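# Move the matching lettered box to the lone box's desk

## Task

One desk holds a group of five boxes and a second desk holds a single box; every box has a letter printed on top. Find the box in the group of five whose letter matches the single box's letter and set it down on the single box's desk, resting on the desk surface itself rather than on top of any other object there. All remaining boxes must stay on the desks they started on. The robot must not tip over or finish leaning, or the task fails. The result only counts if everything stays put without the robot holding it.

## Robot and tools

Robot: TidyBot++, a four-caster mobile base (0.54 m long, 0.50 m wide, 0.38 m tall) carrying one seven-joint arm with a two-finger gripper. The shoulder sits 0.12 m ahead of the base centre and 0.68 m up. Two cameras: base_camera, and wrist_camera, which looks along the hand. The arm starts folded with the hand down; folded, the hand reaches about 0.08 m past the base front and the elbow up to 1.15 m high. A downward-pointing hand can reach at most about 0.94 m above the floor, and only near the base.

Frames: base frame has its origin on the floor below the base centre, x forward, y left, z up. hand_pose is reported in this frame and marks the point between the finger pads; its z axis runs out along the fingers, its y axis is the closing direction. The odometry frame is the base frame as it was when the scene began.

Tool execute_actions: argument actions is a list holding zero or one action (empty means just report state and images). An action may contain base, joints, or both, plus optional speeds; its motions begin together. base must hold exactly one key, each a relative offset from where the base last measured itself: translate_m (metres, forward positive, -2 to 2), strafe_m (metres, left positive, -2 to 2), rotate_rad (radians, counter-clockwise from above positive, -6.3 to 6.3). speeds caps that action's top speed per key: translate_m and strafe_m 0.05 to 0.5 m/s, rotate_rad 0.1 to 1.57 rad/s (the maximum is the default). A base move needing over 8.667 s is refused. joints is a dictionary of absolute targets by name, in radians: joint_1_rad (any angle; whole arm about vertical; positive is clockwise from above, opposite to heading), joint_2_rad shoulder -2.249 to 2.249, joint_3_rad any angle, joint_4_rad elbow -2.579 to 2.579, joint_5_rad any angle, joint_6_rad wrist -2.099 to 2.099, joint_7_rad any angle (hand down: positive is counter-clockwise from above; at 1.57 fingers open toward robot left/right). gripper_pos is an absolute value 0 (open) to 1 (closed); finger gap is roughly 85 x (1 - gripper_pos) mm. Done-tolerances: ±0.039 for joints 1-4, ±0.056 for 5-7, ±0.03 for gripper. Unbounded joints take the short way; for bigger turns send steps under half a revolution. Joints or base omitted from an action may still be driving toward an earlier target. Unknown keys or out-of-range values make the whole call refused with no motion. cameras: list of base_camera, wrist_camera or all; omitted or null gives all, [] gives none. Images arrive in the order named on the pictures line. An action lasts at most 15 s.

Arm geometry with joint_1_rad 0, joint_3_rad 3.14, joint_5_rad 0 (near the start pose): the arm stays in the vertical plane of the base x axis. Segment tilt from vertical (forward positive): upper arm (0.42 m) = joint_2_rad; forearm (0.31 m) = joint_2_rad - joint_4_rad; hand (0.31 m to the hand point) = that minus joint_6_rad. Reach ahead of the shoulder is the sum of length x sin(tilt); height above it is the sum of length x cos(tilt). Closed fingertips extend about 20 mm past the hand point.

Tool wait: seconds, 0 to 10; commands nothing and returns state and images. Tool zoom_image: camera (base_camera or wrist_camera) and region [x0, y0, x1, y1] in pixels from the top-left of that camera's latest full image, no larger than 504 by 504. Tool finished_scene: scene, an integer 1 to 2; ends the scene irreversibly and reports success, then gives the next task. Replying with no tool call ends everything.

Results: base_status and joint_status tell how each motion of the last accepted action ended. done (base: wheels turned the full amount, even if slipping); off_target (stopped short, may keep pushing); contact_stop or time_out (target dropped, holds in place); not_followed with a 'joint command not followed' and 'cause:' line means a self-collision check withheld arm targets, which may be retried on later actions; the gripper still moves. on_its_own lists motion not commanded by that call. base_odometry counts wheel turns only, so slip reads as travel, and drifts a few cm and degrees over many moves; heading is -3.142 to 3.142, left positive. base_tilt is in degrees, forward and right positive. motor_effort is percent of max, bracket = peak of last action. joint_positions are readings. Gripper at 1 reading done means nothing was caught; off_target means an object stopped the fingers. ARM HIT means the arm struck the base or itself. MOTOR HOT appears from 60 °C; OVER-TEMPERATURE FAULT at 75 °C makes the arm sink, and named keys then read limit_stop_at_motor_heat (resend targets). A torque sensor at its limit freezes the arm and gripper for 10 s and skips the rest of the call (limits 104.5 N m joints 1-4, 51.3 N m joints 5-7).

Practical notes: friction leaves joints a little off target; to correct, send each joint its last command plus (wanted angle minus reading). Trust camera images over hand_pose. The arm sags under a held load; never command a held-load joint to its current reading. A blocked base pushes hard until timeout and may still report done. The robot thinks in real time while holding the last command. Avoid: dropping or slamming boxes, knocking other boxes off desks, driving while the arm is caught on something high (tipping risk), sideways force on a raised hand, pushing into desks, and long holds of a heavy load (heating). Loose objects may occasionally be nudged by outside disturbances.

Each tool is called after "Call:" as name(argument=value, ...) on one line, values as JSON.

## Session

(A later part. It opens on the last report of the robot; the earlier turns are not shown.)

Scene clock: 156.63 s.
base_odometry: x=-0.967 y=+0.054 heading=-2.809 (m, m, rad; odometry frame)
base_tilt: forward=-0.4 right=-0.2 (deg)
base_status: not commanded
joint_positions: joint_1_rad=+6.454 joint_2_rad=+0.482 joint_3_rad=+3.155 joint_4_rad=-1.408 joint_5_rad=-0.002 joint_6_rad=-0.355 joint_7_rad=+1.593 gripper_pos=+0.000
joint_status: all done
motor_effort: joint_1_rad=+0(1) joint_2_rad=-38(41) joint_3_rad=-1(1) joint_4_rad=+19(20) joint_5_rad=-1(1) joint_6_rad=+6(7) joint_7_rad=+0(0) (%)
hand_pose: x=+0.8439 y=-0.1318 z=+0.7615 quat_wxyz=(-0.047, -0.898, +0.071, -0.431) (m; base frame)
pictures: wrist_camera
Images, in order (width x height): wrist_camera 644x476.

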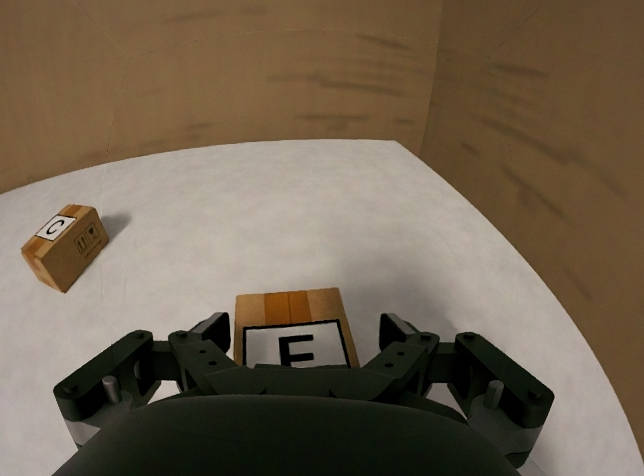

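Call:
execute_actions(actions=[{"base":{"strafe_m":0.007}}], cameras=["wrist_camera"])

Call:
execute_actions(actions=[{"joints":{"joint_6_rad":-0.40}}], cameras=["wrist_camera"])

Scene clock: 160.70 s.
base_odometry: x=-0.964 y=+0.048 heading=-2.809 (m, m, rad; odometry frame)
base_tilt: forward=-0.4 right=-0.2 (deg)
base_status: done
joint_positions: joint_1_rad=+6.454 joint_2_rad=+0.482 joint_3_rad=+3.155 joint_4_rad=-1.408 joint_5_rad=-0.002 joint_6_rad=-0.354 joint_7_rad=+1.593 gripper_pos=+0.000
joint_status: not commanded
motor_effort: joint_1_rad=+0(3) joint_2_rad=-37(41) joint_3_rad=-1(3) joint_4_rad=+19(20) joint_5_rad=-1(0) joint_6_rad=+6(6) joint_7_rad=+0(0) (%)
hand_pose: x=+0.8440 y=-0.1322 z=+0.7618 quat_wxyz=(-0.047, -0.898, +0.072, -0.431) (m; base frame)
pictures: wrist_camera
Images, in order (width x height): wrist_camera 644x476.

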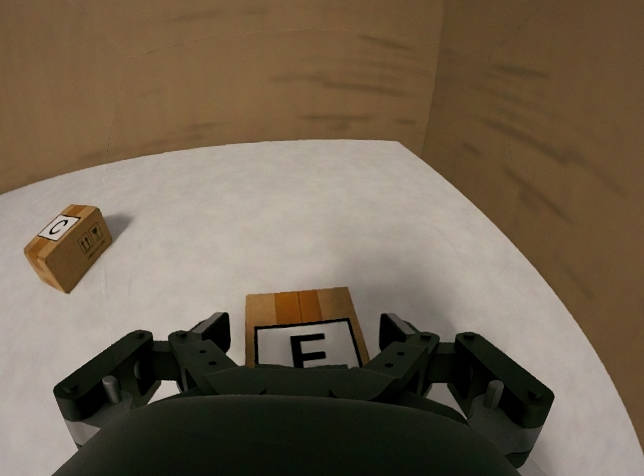

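Scene clock: 161.23 s.
base_odometry: x=-0.964 y=+0.048 heading=-2.809 (m, m, rad; odometry frame)
base_tilt: forward=-0.4 right=-0.2 (deg)
base_status: not commanded
joint_positions: joint_1_rad=+6.454 joint_2_rad=+0.482 joint_3_rad=+3.155 joint_4_rad=-1.407 joint_5_rad=-0.002 joint_6_rad=-0.380 joint_7_rad=+1.593 gripper_pos=+0.000
joint_status: all done
motor_effort: joint_1_rad=+0(0) joint_2_rad=-38(39) joint_3_rad=-1(1) joint_4_rad=+19(20) joint_5_rad=+0(0) joint_6_rad=+6(6) joint_7_rad=+0(1) (%)
hand_pose: x=+0.8393 y=-0.1314 z=+0.7561 quat_wxyz=(-0.046, -0.903, +0.072, -0.420) (m; base frame)
pictures: wrist_camera
Images, in order (width x height): wrist_camera 644x476.

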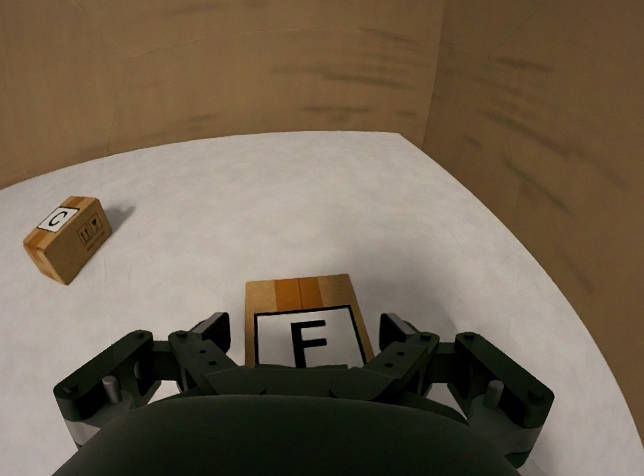

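Call:
execute_actions(actions=[{"joints":{"gripper_pos":1.0}}], cameras=["wrist_camera"])

Scene clock: 164.63 s.
base_odometry: x=-0.964 y=+0.048 heading=-2.809 (m, m, rad; odometry frame)
base_tilt: forward=-0.4 right=-0.2 (deg)
base_status: not commanded
joint_positions: joint_1_rad=+6.454 joint_2_rad=+0.483 joint_3_rad=+3.155 joint_4_rad=-1.403 joint_5_rad=-0.002 joint_6_rad=-0.380 joint_7_rad=+1.593 gripper_pos=+0.348
joint_status: gripper_pos off_target (ended at +0.348, target +1.000)
motor_effort: joint_1_rad=+0(1) joint_2_rad=-39(40) joint_3_rad=-1(2) joint_4_rad=+20(20) joint_5_rad=+0(1) joint_6_rad=+6(6) joint_7_rad=-1(0) (%)
hand_pose: x=+0.8405 y=-0.1316 z=+0.7577 quat_wxyz=(-0.046, -0.903, +0.072, -0.422) (m; base frame)
pictures: wrist_camera
Images, in order (width x height): wrist_camera 644x476.

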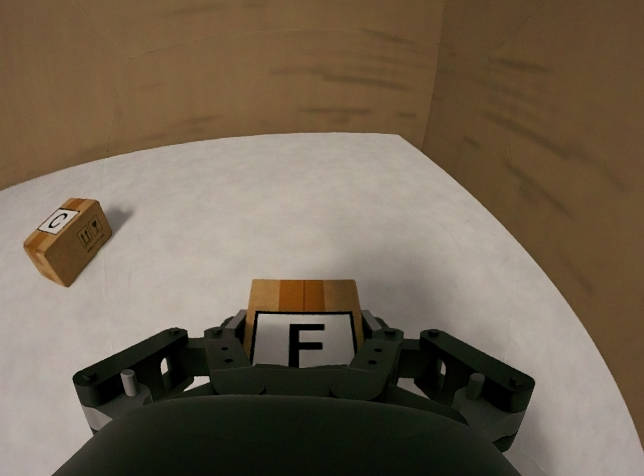

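Call:
execute_actions(actions=[{"joints":{"joint_2_rad":0.25}}], cameras=["wrist_camera"])

Call:
execute_actions(actions=[{"base":{"strafe_m":0.25},"joints":{"joint_1_rad":0,"joint_2_rad":-0.5,"joint_4_rad":-1.6,"joint_6_rad":-1.0},"speeds":{"strafe_m":0.3}}])

Scene clock: 169.30 s.
base_odometry: x=-0.964 y=+0.048 heading=-2.809 (m, m, rad; odometry frame)
base_tilt: forward=-0.4 right=-0.2 (deg)
base_status: not commanded
joint_positions: joint_1_rad=+6.454 joint_2_rad=+0.252 joint_3_rad=+3.155 joint_4_rad=-1.401 joint_5_rad=-0.002 joint_6_rad=-0.383 joint_7_rad=+1.593 gripper_pos=+0.348
joint_status: all done
motor_effort: joint_1_rad=+0(0) joint_2_rad=-33(43) joint_3_rad=-1(1) joint_4_rad=+21(22) joint_5_rad=+0(1) joint_6_rad=+8(8) joint_7_rad=-1(0) (%)
hand_pose: x=+0.8041 y=-0.1253 z=+0.9241 quat_wxyz=(-0.055, -0.848, +0.068, -0.522) (m; base frame)
pictures: wrist_camera
Images, in order (width x height): wrist_camera 644x476.

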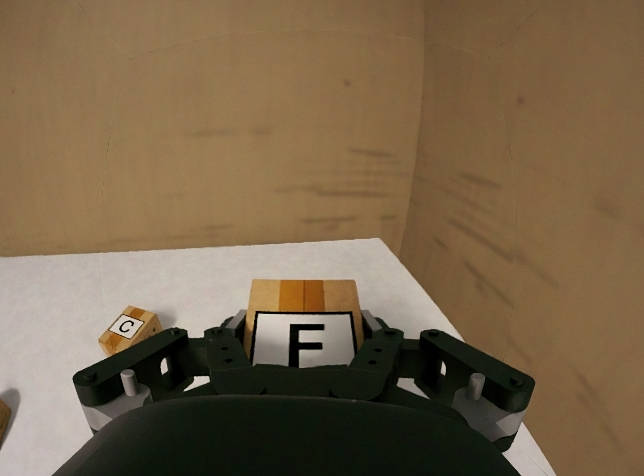

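Scene clock: 171.30 s.
base_odometry: x=-0.883 y=-0.189 heading=-2.809 (m, m, rad; odometry frame)
base_tilt: forward=-0.4 right=-0.2 (deg)
base_status: done
joint_positions: joint_1_rad=+6.298 joint_2_rad=-0.492 joint_3_rad=+3.155 joint_4_rad=-1.581 joint_5_rad=-0.002 joint_6_rad=-0.983 joint_7_rad=+1.593 gripper_pos=+0.348
joint_status: all done
motor_effort: joint_1_rad=+0(2) joint_2_rad=-3(36) joint_3_rad=-1(2) joint_4_rad=+20(23) joint_5_rad=-1(0) joint_6_rad=+7(8) joint_7_rad=-1(0) (%)
hand_pose: x=+0.4719 y=-0.0098 z=+1.0489 quat_wxyz=(-0.009, -0.860, +0.003, -0.510) (m; base frame)
pictures: base_camera, wrist_camera
Images, in order (width x height): base_camera 644x364, wrist_camera 644x476.

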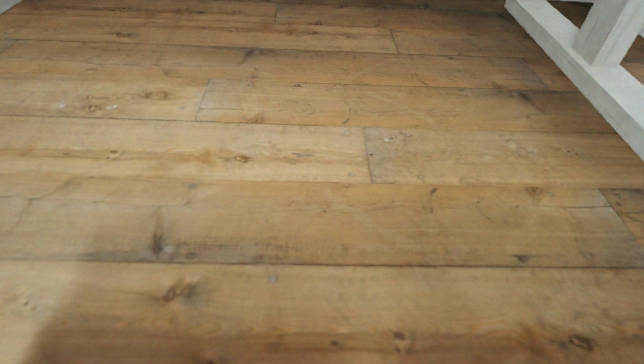

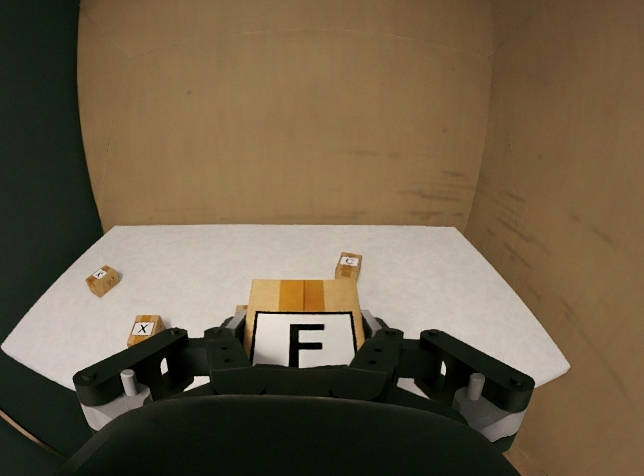

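Call:
execute_actions(actions=[{"base":{"translate_m":-1.87},"joints":{"joint_2_rad":-0.7,"joint_4_rad":-1.6,"joint_6_rad":-1.1}}], cameras=[])

Call:
execute_actions(actions=[{"base":{"rotate_rad":1.57},"speeds":{"rotate_rad":1.0}}])

Scene clock: 185.13 s.
base_odometry: x=+0.885 y=+0.420 heading=-2.810 (m, m, rad; odometry frame)
base_tilt: forward=-0.4 right=-0.2 (deg)
base_status: done
joint_positions: joint_1_rad=+6.297 joint_2_rad=-0.697 joint_3_rad=+3.155 joint_4_rad=-1.587 joint_5_rad=-0.002 joint_6_rad=-1.084 joint_7_rad=+1.593 gripper_pos=+0.348
joint_status: all done
motor_effort: joint_1_rad=+0(0) joint_2_rad=+6(8) joint_3_rad=-1(1) joint_4_rad=+18(20) joint_5_rad=-1(1) joint_6_rad=+8(9) joint_7_rad=+0(0) (%)
hand_pose: x=+0.3794 y=-0.0078 z=+1.0801 quat_wxyz=(-0.008, -0.834, +0.003, -0.551) (m; base frame)
pictures: none
No camera images: the call's "cameras" was empty. Leave "cameras" out to get every camera's image.

Scene clock: 187.63 s.
base_odometry: x=+0.885 y=+0.420 heading=-1.240 (m, m, rad; odometry frame)
base_tilt: forward=-0.4 right=-0.2 (deg)
base_status: done
joint_positions: joint_1_rad=+6.295 joint_2_rad=-0.697 joint_3_rad=+3.155 joint_4_rad=-1.587 joint_5_rad=-0.002 joint_6_rad=-1.084 joint_7_rad=+1.593 gripper_pos=+0.348
joint_status: not commanded
motor_effort: joint_1_rad=+0(0) joint_2_rad=+5(6) joint_3_rad=+0(0) joint_4_rad=+18(18) joint_5_rad=+0(1) joint_6_rad=+8(8) joint_7_rad=-1(1) (%)
hand_pose: x=+0.3795 y=-0.0073 z=+1.0801 quat_wxyz=(-0.008, -0.834, +0.002, -0.551) (m; base frame)
pictures: base_camera, wrist_camera
Images, in order (width x height): base_camera 644x364, wrist_camera 644x476.

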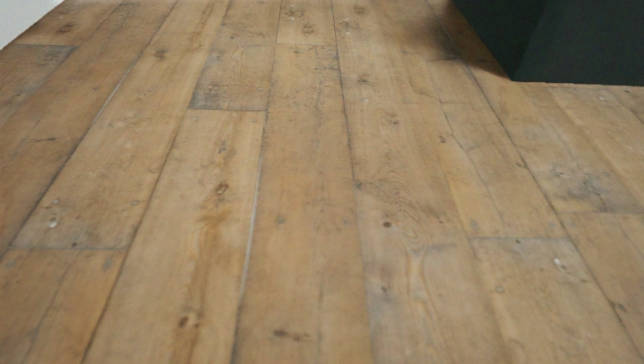

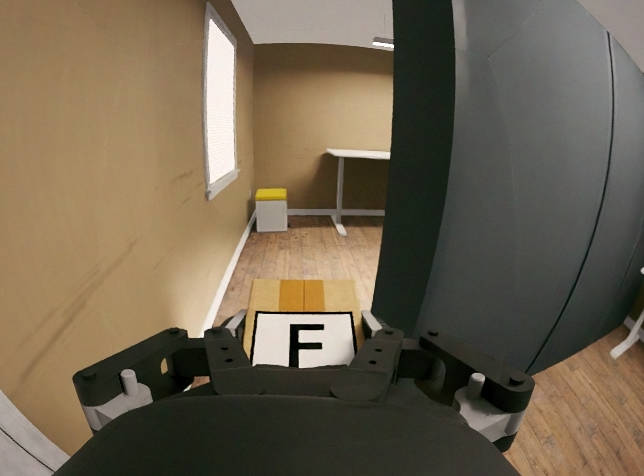

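Call:
execute_actions(actions=[{"base":{"strafe_m":0.11}}])

Scene clock: 191.27 s.
base_odometry: x=+0.990 y=+0.456 heading=-1.239 (m, m, rad; odometry frame)
base_tilt: forward=-0.4 right=-0.2 (deg)
base_status: done
joint_positions: joint_1_rad=+6.295 joint_2_rad=-0.697 joint_3_rad=+3.154 joint_4_rad=-1.587 joint_5_rad=-0.002 joint_6_rad=-1.084 joint_7_rad=+1.593 gripper_pos=+0.348
joint_status: not commanded
motor_effort: joint_1_rad=+0(0) joint_2_rad=+5(6) joint_3_rad=-1(2) joint_4_rad=+18(18) joint_5_rad=+0(2) joint_6_rad=+8(8) joint_7_rad=+0(0) (%)
hand_pose: x=+0.3795 y=-0.0067 z=+1.0801 quat_wxyz=(-0.008, -0.834, +0.001, -0.551) (m; base frame)
pictures: base_camera, wrist_camera
Images, in order (width x height): base_camera 644x364, wrist_camera 644x476.

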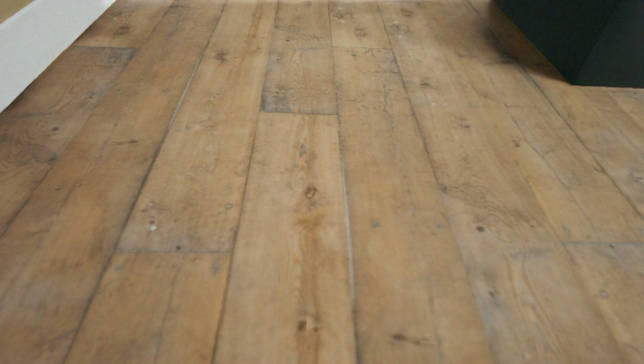

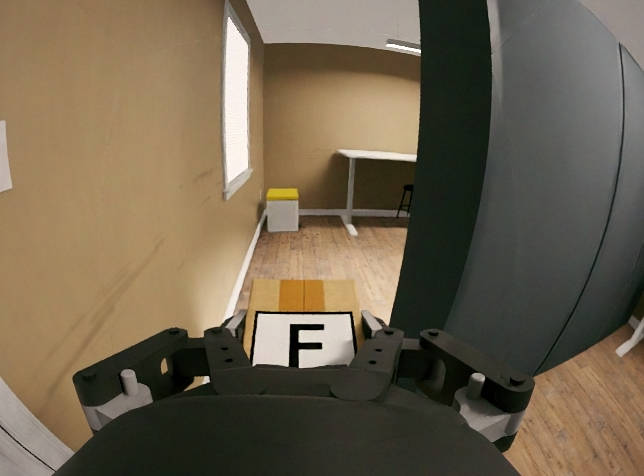

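Call:
execute_actions(actions=[{"base":{"translate_m":1.4}}])

Scene clock: 200.17 s.
base_odometry: x=+1.446 y=-0.868 heading=-1.239 (m, m, rad; odometry frame)
base_tilt: forward=-0.4 right=-0.2 (deg)
base_status: done
joint_positions: joint_1_rad=+6.295 joint_2_rad=-0.695 joint_3_rad=+3.154 joint_4_rad=-1.588 joint_5_rad=-0.002 joint_6_rad=-1.086 joint_7_rad=+1.593 gripper_pos=+0.348
joint_status: not commanded
motor_effort: joint_1_rad=+0(0) joint_2_rad=+5(9) joint_3_rad=+0(0) joint_4_rad=+18(19) joint_5_rad=-1(0) joint_6_rad=+8(9) joint_7_rad=-1(0) (%)
hand_pose: x=+0.3801 y=-0.0067 z=+1.0788 quat_wxyz=(-0.008, -0.836, +0.001, -0.549) (m; base frame)
pictures: base_camera, wrist_camera
Images, in order (width x height): base_camera 644x364, wrist_camera 644x476.

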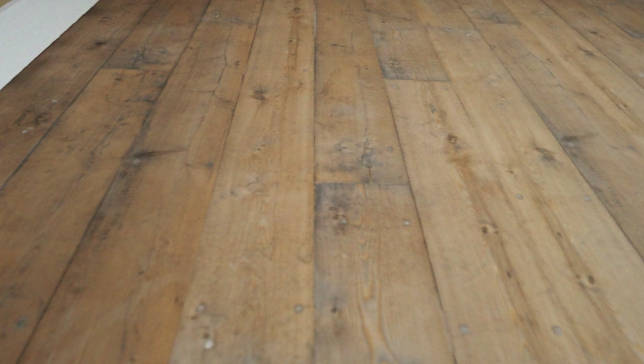

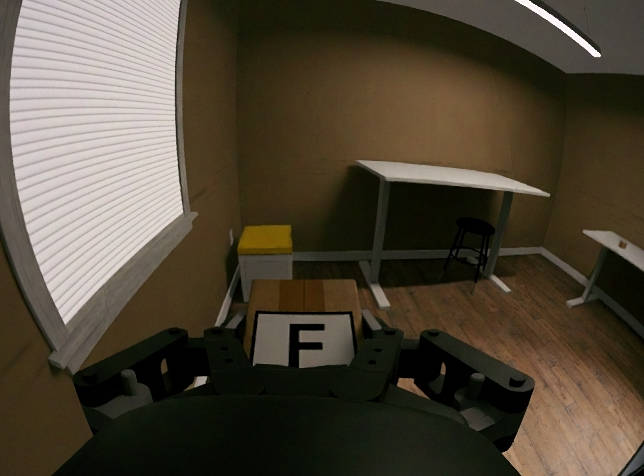

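Call:
execute_actions(actions=[{"base":{"translate_m":0.7}}], cameras=[])

Call:
execute_actions(actions=[{"base":{"rotate_rad":-1.57},"speeds":{"rotate_rad":1.0}}])

Scene clock: 207.40 s.
base_odometry: x=+1.674 y=-1.529 heading=-1.239 (m, m, rad; odometry frame)
base_tilt: forward=-0.4 right=-0.2 (deg)
base_status: done
joint_positions: joint_1_rad=+6.295 joint_2_rad=-0.695 joint_3_rad=+3.154 joint_4_rad=-1.588 joint_5_rad=-0.002 joint_6_rad=-1.087 joint_7_rad=+1.593 gripper_pos=+0.348
joint_status: not commanded
motor_effort: joint_1_rad=+0(0) joint_2_rad=+5(8) joint_3_rad=+0(0) joint_4_rad=+18(19) joint_5_rad=+0(1) joint_6_rad=+7(8) joint_7_rad=+0(0) (%)
hand_pose: x=+0.3802 y=-0.0067 z=+1.0781 quat_wxyz=(-0.008, -0.836, +0.001, -0.549) (m; base frame)
pictures: none
No camera images: the call's "cameras" was empty. Leave "cameras" out to get every camera's image.

Scene clock: 209.90 s.
base_odometry: x=+1.675 y=-1.529 heading=-2.808 (m, m, rad; odometry frame)
base_tilt: forward=-0.4 right=-0.2 (deg)
base_status: done
joint_positions: joint_1_rad=+6.294 joint_2_rad=-0.695 joint_3_rad=+3.154 joint_4_rad=-1.588 joint_5_rad=-0.002 joint_6_rad=-1.087 joint_7_rad=+1.593 gripper_pos=+0.348
joint_status: not commanded
motor_effort: joint_1_rad=+0(1) joint_2_rad=+5(6) joint_3_rad=+0(1) joint_4_rad=+18(18) joint_5_rad=-1(1) joint_6_rad=+8(8) joint_7_rad=-1(0) (%)
hand_pose: x=+0.3802 y=-0.0066 z=+1.0781 quat_wxyz=(-0.008, -0.836, +0.001, -0.549) (m; base frame)
pictures: base_camera, wrist_camera
Images, in order (width x height): base_camera 644x364, wrist_camera 644x476.

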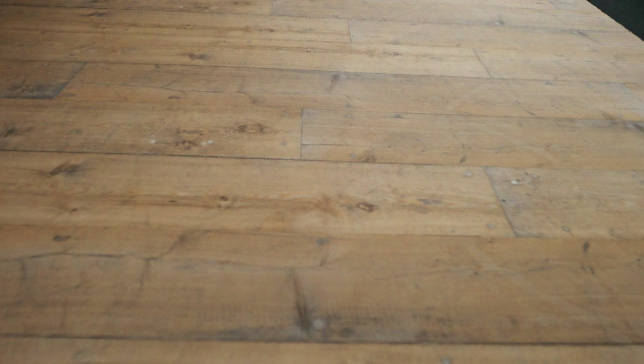

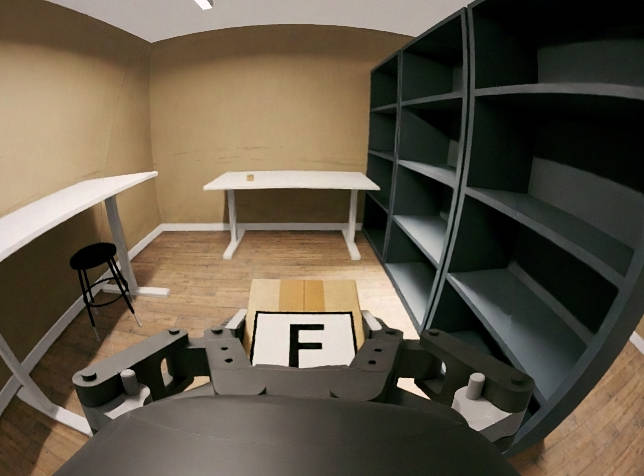

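Call:
execute_actions(actions=[{"base":{"strafe_m":0.28}}], cameras=[])

Call:
execute_actions(actions=[{"base":{"translate_m":1.7},"joints":{"joint_2_rad":-0.3,"joint_4_rad":-1.45,"joint_6_rad":-1.1}}])

Scene clock: 215.53 s.
base_odometry: x=+1.766 y=-1.794 heading=-2.809 (m, m, rad; odometry frame)
base_tilt: forward=-0.4 right=-0.2 (deg)
base_status: done
joint_positions: joint_1_rad=+6.294 joint_2_rad=-0.695 joint_3_rad=+3.154 joint_4_rad=-1.588 joint_5_rad=-0.002 joint_6_rad=-1.087 joint_7_rad=+1.593 gripper_pos=+0.348
joint_status: not commanded
motor_effort: joint_1_rad=+0(0) joint_2_rad=+5(5) joint_3_rad=-1(2) joint_4_rad=+18(19) joint_5_rad=-1(1) joint_6_rad=+8(8) joint_7_rad=-1(0) (%)
hand_pose: x=+0.3802 y=-0.0063 z=+1.0781 quat_wxyz=(-0.007, -0.836, +0.001, -0.549) (m; base frame)
pictures: none
No camera images: the call's "cameras" was empty. Leave "cameras" out to get every camera's image.

Scene clock: 220.30 s.
base_odometry: x=+0.159 y=-2.351 heading=-2.808 (m, m, rad; odometry frame)
base_tilt: forward=-0.4 right=-0.2 (deg)
base_status: done
joint_positions: joint_1_rad=+6.294 joint_2_rad=-0.291 joint_3_rad=+3.154 joint_4_rad=-1.478 joint_5_rad=-0.002 joint_6_rad=-1.087 joint_7_rad=+1.593 gripper_pos=+0.348
joint_status: all done
motor_effort: joint_1_rad=+0(0) joint_2_rad=-10(14) joint_3_rad=+0(0) joint_4_rad=+20(20) joint_5_rad=+0(1) joint_6_rad=+6(8) joint_7_rad=+0(1) (%)
hand_pose: x=+0.5274 y=-0.0082 z=+1.0011 quat_wxyz=(-0.007, -0.907, +0.000, -0.420) (m; base frame)
pictures: base_camera, wrist_camera
Images, in order (width x height): base_camera 644x364, wrist_camera 644x476.

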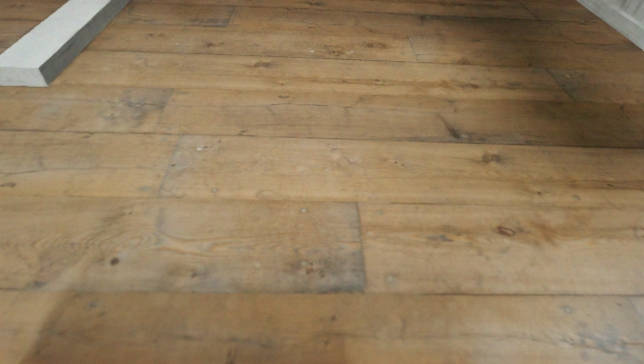

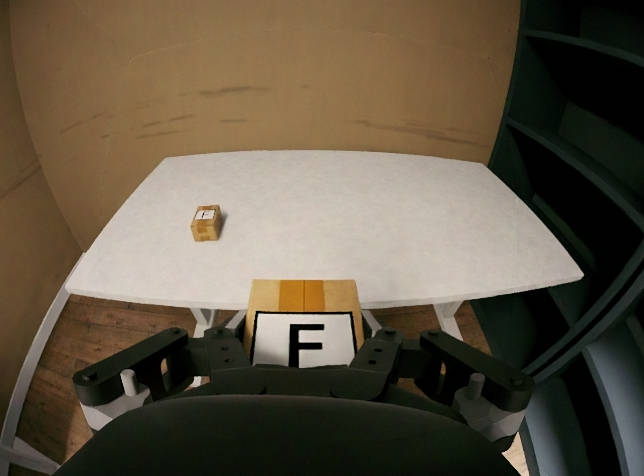

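Call:
execute_actions(actions=[{"base":{"translate_m":0.2},"joints":{"joint_2_rad":0.15,"joint_4_rad":-1.45,"joint_6_rad":-0.65}}], cameras=["wrist_camera"])

Call:
execute_actions(actions=[{"joints":{"joint_2_rad":0.22,"joint_4_rad":-1.70,"joint_6_rad":-0.33}}], cameras=["wrist_camera"])

Scene clock: 227.07 s.
base_odometry: x=-0.030 y=-2.416 heading=-2.808 (m, m, rad; odometry frame)
base_tilt: forward=-0.4 right=-0.2 (deg)
base_status: done
joint_positions: joint_1_rad=+6.294 joint_2_rad=+0.161 joint_3_rad=+3.154 joint_4_rad=-1.471 joint_5_rad=-0.002 joint_6_rad=-0.677 joint_7_rad=+1.593 gripper_pos=+0.348
joint_status: all done
motor_effort: joint_1_rad=+0(0) joint_2_rad=-28(34) joint_3_rad=-1(0) joint_4_rad=+21(22) joint_5_rad=+0(1) joint_6_rad=+6(8) joint_7_rad=+0(1) (%)
hand_pose: x=+0.7303 y=-0.0116 z=+0.8682 quat_wxyz=(-0.009, -0.915, +0.000, -0.404) (m; base frame)
pictures: wrist_camera
Images, in order (width x height): wrist_camera 644x476.

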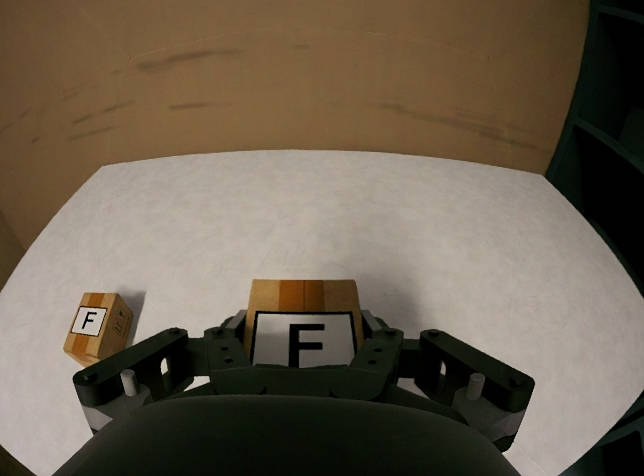

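Scene clock: 228.37 s.
base_odometry: x=-0.030 y=-2.416 heading=-2.808 (m, m, rad; odometry frame)
base_tilt: forward=-0.4 right=-0.2 (deg)
base_status: not commanded
joint_positions: joint_1_rad=+6.294 joint_2_rad=+0.225 joint_3_rad=+3.154 joint_4_rad=-1.691 joint_5_rad=-0.002 joint_6_rad=-0.360 joint_7_rad=+1.593 gripper_pos=+0.348
joint_status: all done
motor_effort: joint_1_rad=+0(0) joint_2_rad=-30(33) joint_3_rad=-1(1) joint_4_rad=+20(22) joint_5_rad=+0(1) joint_6_rad=+6(8) joint_7_rad=+0(0) (%)
hand_pose: x=+0.7456 y=-0.0121 z=+0.7839 quat_wxyz=(-0.010, -0.908, +0.000, -0.419) (m; base frame)
pictures: wrist_camera
Images, in order (width x height): wrist_camera 644x476.

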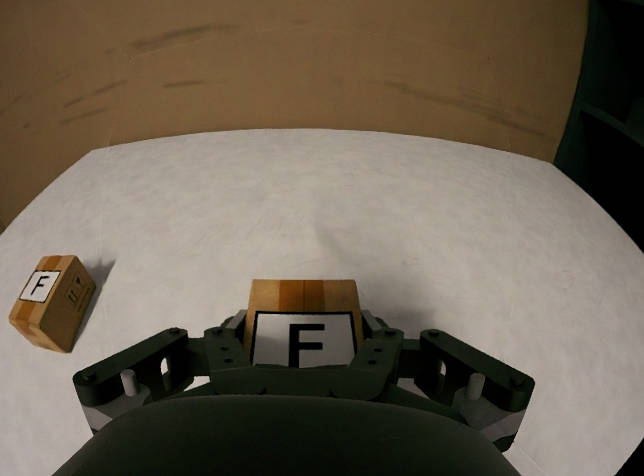

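Call:
execute_actions(actions=[{"joints":{"joint_2_rad":0.265,"joint_6_rad":-0.29}}], cameras=["wrist_camera"])

Scene clock: 232.37 s.
base_odometry: x=-0.030 y=-2.416 heading=-2.808 (m, m, rad; odometry frame)
base_tilt: forward=-0.4 right=-0.2 (deg)
base_status: not commanded
joint_positions: joint_1_rad=+6.294 joint_2_rad=+0.264 joint_3_rad=+3.154 joint_4_rad=-1.691 joint_5_rad=-0.002 joint_6_rad=-0.317 joint_7_rad=+1.593 gripper_pos=+0.348
joint_status: all done
motor_effort: joint_1_rad=+0(0) joint_2_rad=-31(33) joint_3_rad=-1(1) joint_4_rad=+20(20) joint_5_rad=-1(1) joint_6_rad=+7(8) joint_7_rad=-1(0) (%)
hand_pose: x=+0.7578 y=-0.0123 z=+0.7693 quat_wxyz=(-0.010, -0.907, +0.000, -0.421) (m; base frame)
pictures: wrist_camera
Images, in order (width x height): wrist_camera 644x476.

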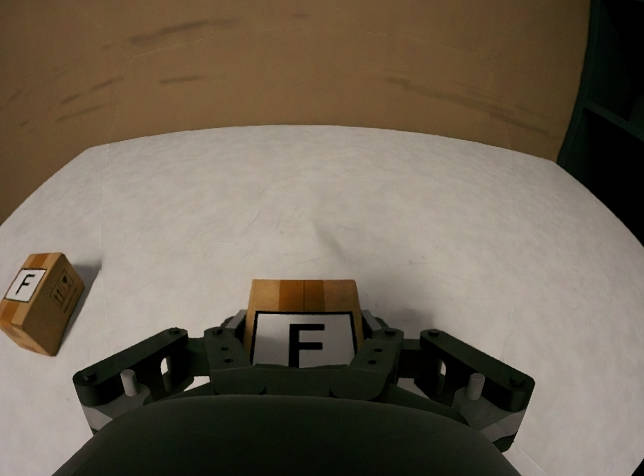

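Call:
execute_actions(actions=[{"joints":{"joint_2_rad":0.30,"joint_6_rad":-0.255}}], cameras=["wrist_camera"])

Scene clock: 235.10 s.
base_odometry: x=-0.030 y=-2.416 heading=-2.808 (m, m, rad; odometry frame)
base_tilt: forward=-0.4 right=-0.2 (deg)
base_status: not commanded
joint_positions: joint_1_rad=+6.294 joint_2_rad=+0.296 joint_3_rad=+3.154 joint_4_rad=-1.691 joint_5_rad=-0.002 joint_6_rad=-0.282 joint_7_rad=+1.593 gripper_pos=+0.348
joint_status: all done
motor_effort: joint_1_rad=+0(0) joint_2_rad=-32(34) joint_3_rad=-1(1) joint_4_rad=+19(20) joint_5_rad=-1(0) joint_6_rad=+6(6) joint_7_rad=+0(0) (%)
hand_pose: x=+0.7677 y=-0.0125 z=+0.7566 quat_wxyz=(-0.010, -0.906, +0.000, -0.422) (m; base frame)
pictures: wrist_camera
Images, in order (width x height): wrist_camera 644x476.

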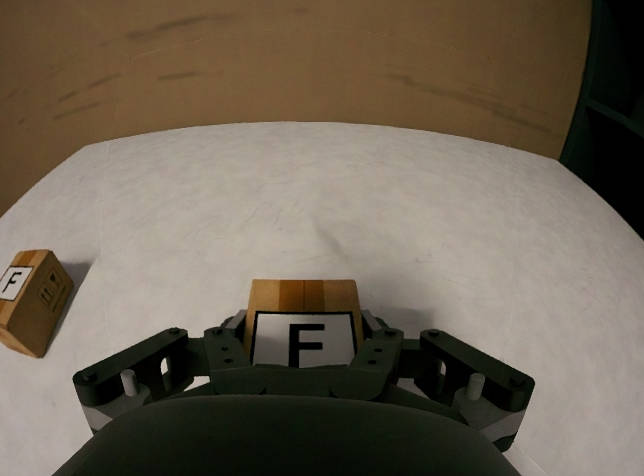

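Call:
execute_actions(actions=[{"joints":{"joint_2_rad":0.33,"joint_6_rad":-0.225}}], cameras=["wrist_camera"])

Scene clock: 237.53 s.
base_odometry: x=-0.030 y=-2.416 heading=-2.808 (m, m, rad; odometry frame)
base_tilt: forward=-0.4 right=-0.2 (deg)
base_status: not commanded
joint_positions: joint_1_rad=+6.294 joint_2_rad=+0.308 joint_3_rad=+3.154 joint_4_rad=-1.691 joint_5_rad=-0.002 joint_6_rad=-0.246 joint_7_rad=+1.593 gripper_pos=+0.348
joint_status: all done
motor_effort: joint_1_rad=+0(0) joint_2_rad=-30(32) joint_3_rad=-1(1) joint_4_rad=+18(19) joint_5_rad=+0(1) joint_6_rad=+6(6) joint_7_rad=+0(0) (%)
hand_pose: x=+0.7755 y=-0.0126 z=+0.7578 quat_wxyz=(-0.011, -0.901, +0.000, -0.433) (m; base frame)
pictures: wrist_camera
Images, in order (width x height): wrist_camera 644x476.

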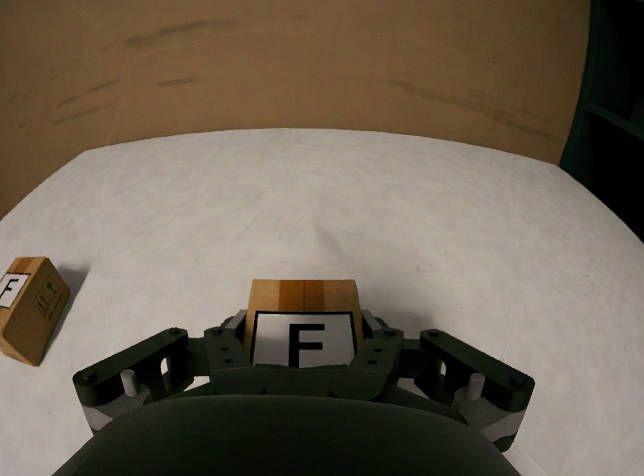

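The descent has stalled, so the box is touching the desk. I'll release it and withdraw.

Call:
execute_actions(actions=[{"joints":{"gripper_pos":0.0}}], cameras=["wrist_camera"])

Call:
execute_actions(actions=[{"joints":{"joint_2_rad":0.05}}], cameras=[])

Call:
execute_actions(actions=[{"base":{"translate_m":-0.2},"joints":{"joint_2_rad":-0.2,"joint_4_rad":-1.3,"joint_6_rad":-1.2}}])

Scene clock: 241.27 s.
base_odometry: x=-0.030 y=-2.416 heading=-2.808 (m, m, rad; odometry frame)
base_tilt: forward=-0.4 right=-0.2 (deg)
base_status: not commanded
joint_positions: joint_1_rad=+6.294 joint_2_rad=+0.314 joint_3_rad=+3.154 joint_4_rad=-1.691 joint_5_rad=-0.002 joint_6_rad=-0.246 joint_7_rad=+1.593 gripper_pos=+0.000
joint_status: all done
motor_effort: joint_1_rad=+1(0) joint_2_rad=-31(32) joint_3_rad=-1(1) joint_4_rad=+18(19) joint_5_rad=+0(0) joint_6_rad=+6(6) joint_7_rad=+0(0) (%)
hand_pose: x=+0.7760 y=-0.0126 z=+0.7534 quat_wxyz=(-0.011, -0.903, +0.000, -0.430) (m; base frame)
pictures: wrist_camera
Images, in order (width x height): wrist_camera 644x476.

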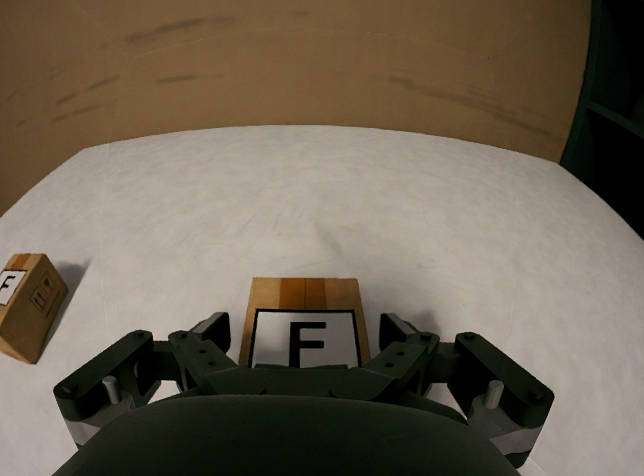

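Scene clock: 242.80 s.
base_odometry: x=-0.030 y=-2.416 heading=-2.808 (m, m, rad; odometry frame)
base_tilt: forward=-0.4 right=-0.2 (deg)
base_status: not commanded
joint_positions: joint_1_rad=+6.294 joint_2_rad=+0.045 joint_3_rad=+3.154 joint_4_rad=-1.691 joint_5_rad=-0.002 joint_6_rad=-0.246 joint_7_rad=+1.593 gripper_pos=+0.000
joint_status: all done
motor_effort: joint_1_rad=+0(0) joint_2_rad=-24(34) joint_3_rad=-1(1) joint_4_rad=+21(21) joint_5_rad=-1(1) joint_6_rad=+7(7) joint_7_rad=+0(0) (%)
hand_pose: x=+0.7333 y=-0.0122 z=+0.9255 quat_wxyz=(-0.012, -0.837, +0.000, -0.547) (m; base frame)
pictures: none
No camera images: the call's "cameras" was empty. Leave "cameras" out to get every camera's image.

Scene clock: 244.67 s.
base_odometry: x=+0.159 y=-2.351 heading=-2.808 (m, m, rad; odometry frame)
base_tilt: forward=-0.4 right=-0.2 (deg)
base_status: done
joint_positions: joint_1_rad=+6.292 joint_2_rad=-0.204 joint_3_rad=+3.154 joint_4_rad=-1.314 joint_5_rad=-0.002 joint_6_rad=-1.182 joint_7_rad=+1.593 gripper_pos=+0.000
joint_status: all done
motor_effort: joint_1_rad=+0(2) joint_2_rad=-12(28) joint_3_rad=-1(1) joint_4_rad=+18(22) joint_5_rad=+0(0) joint_6_rad=+5(6) joint_7_rad=+0(0) (%)
hand_pose: x=+0.5491 y=-0.0079 z=+1.0284 quat_wxyz=(-0.007, -0.911, +0.000, -0.412) (m; base frame)
pictures: base_camera, wrist_camera
Images, in order (width x height): base_camera 644x364, wrist_camera 644x476.

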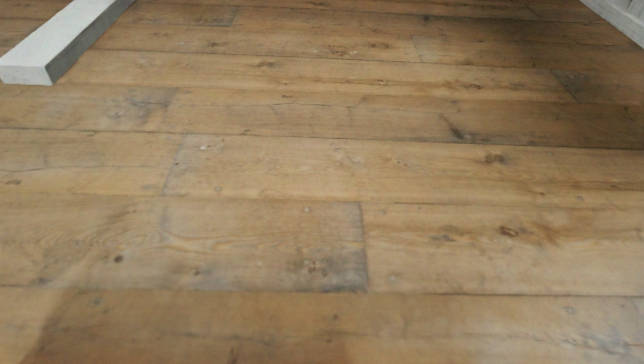

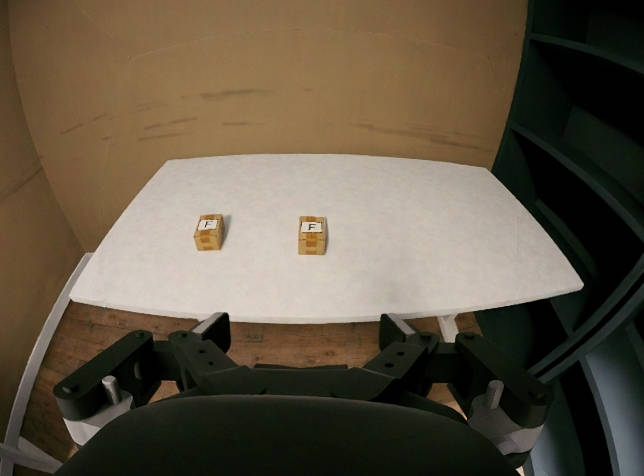

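Call:
finished_scene(scene=2)

The scene is finished: the task was done.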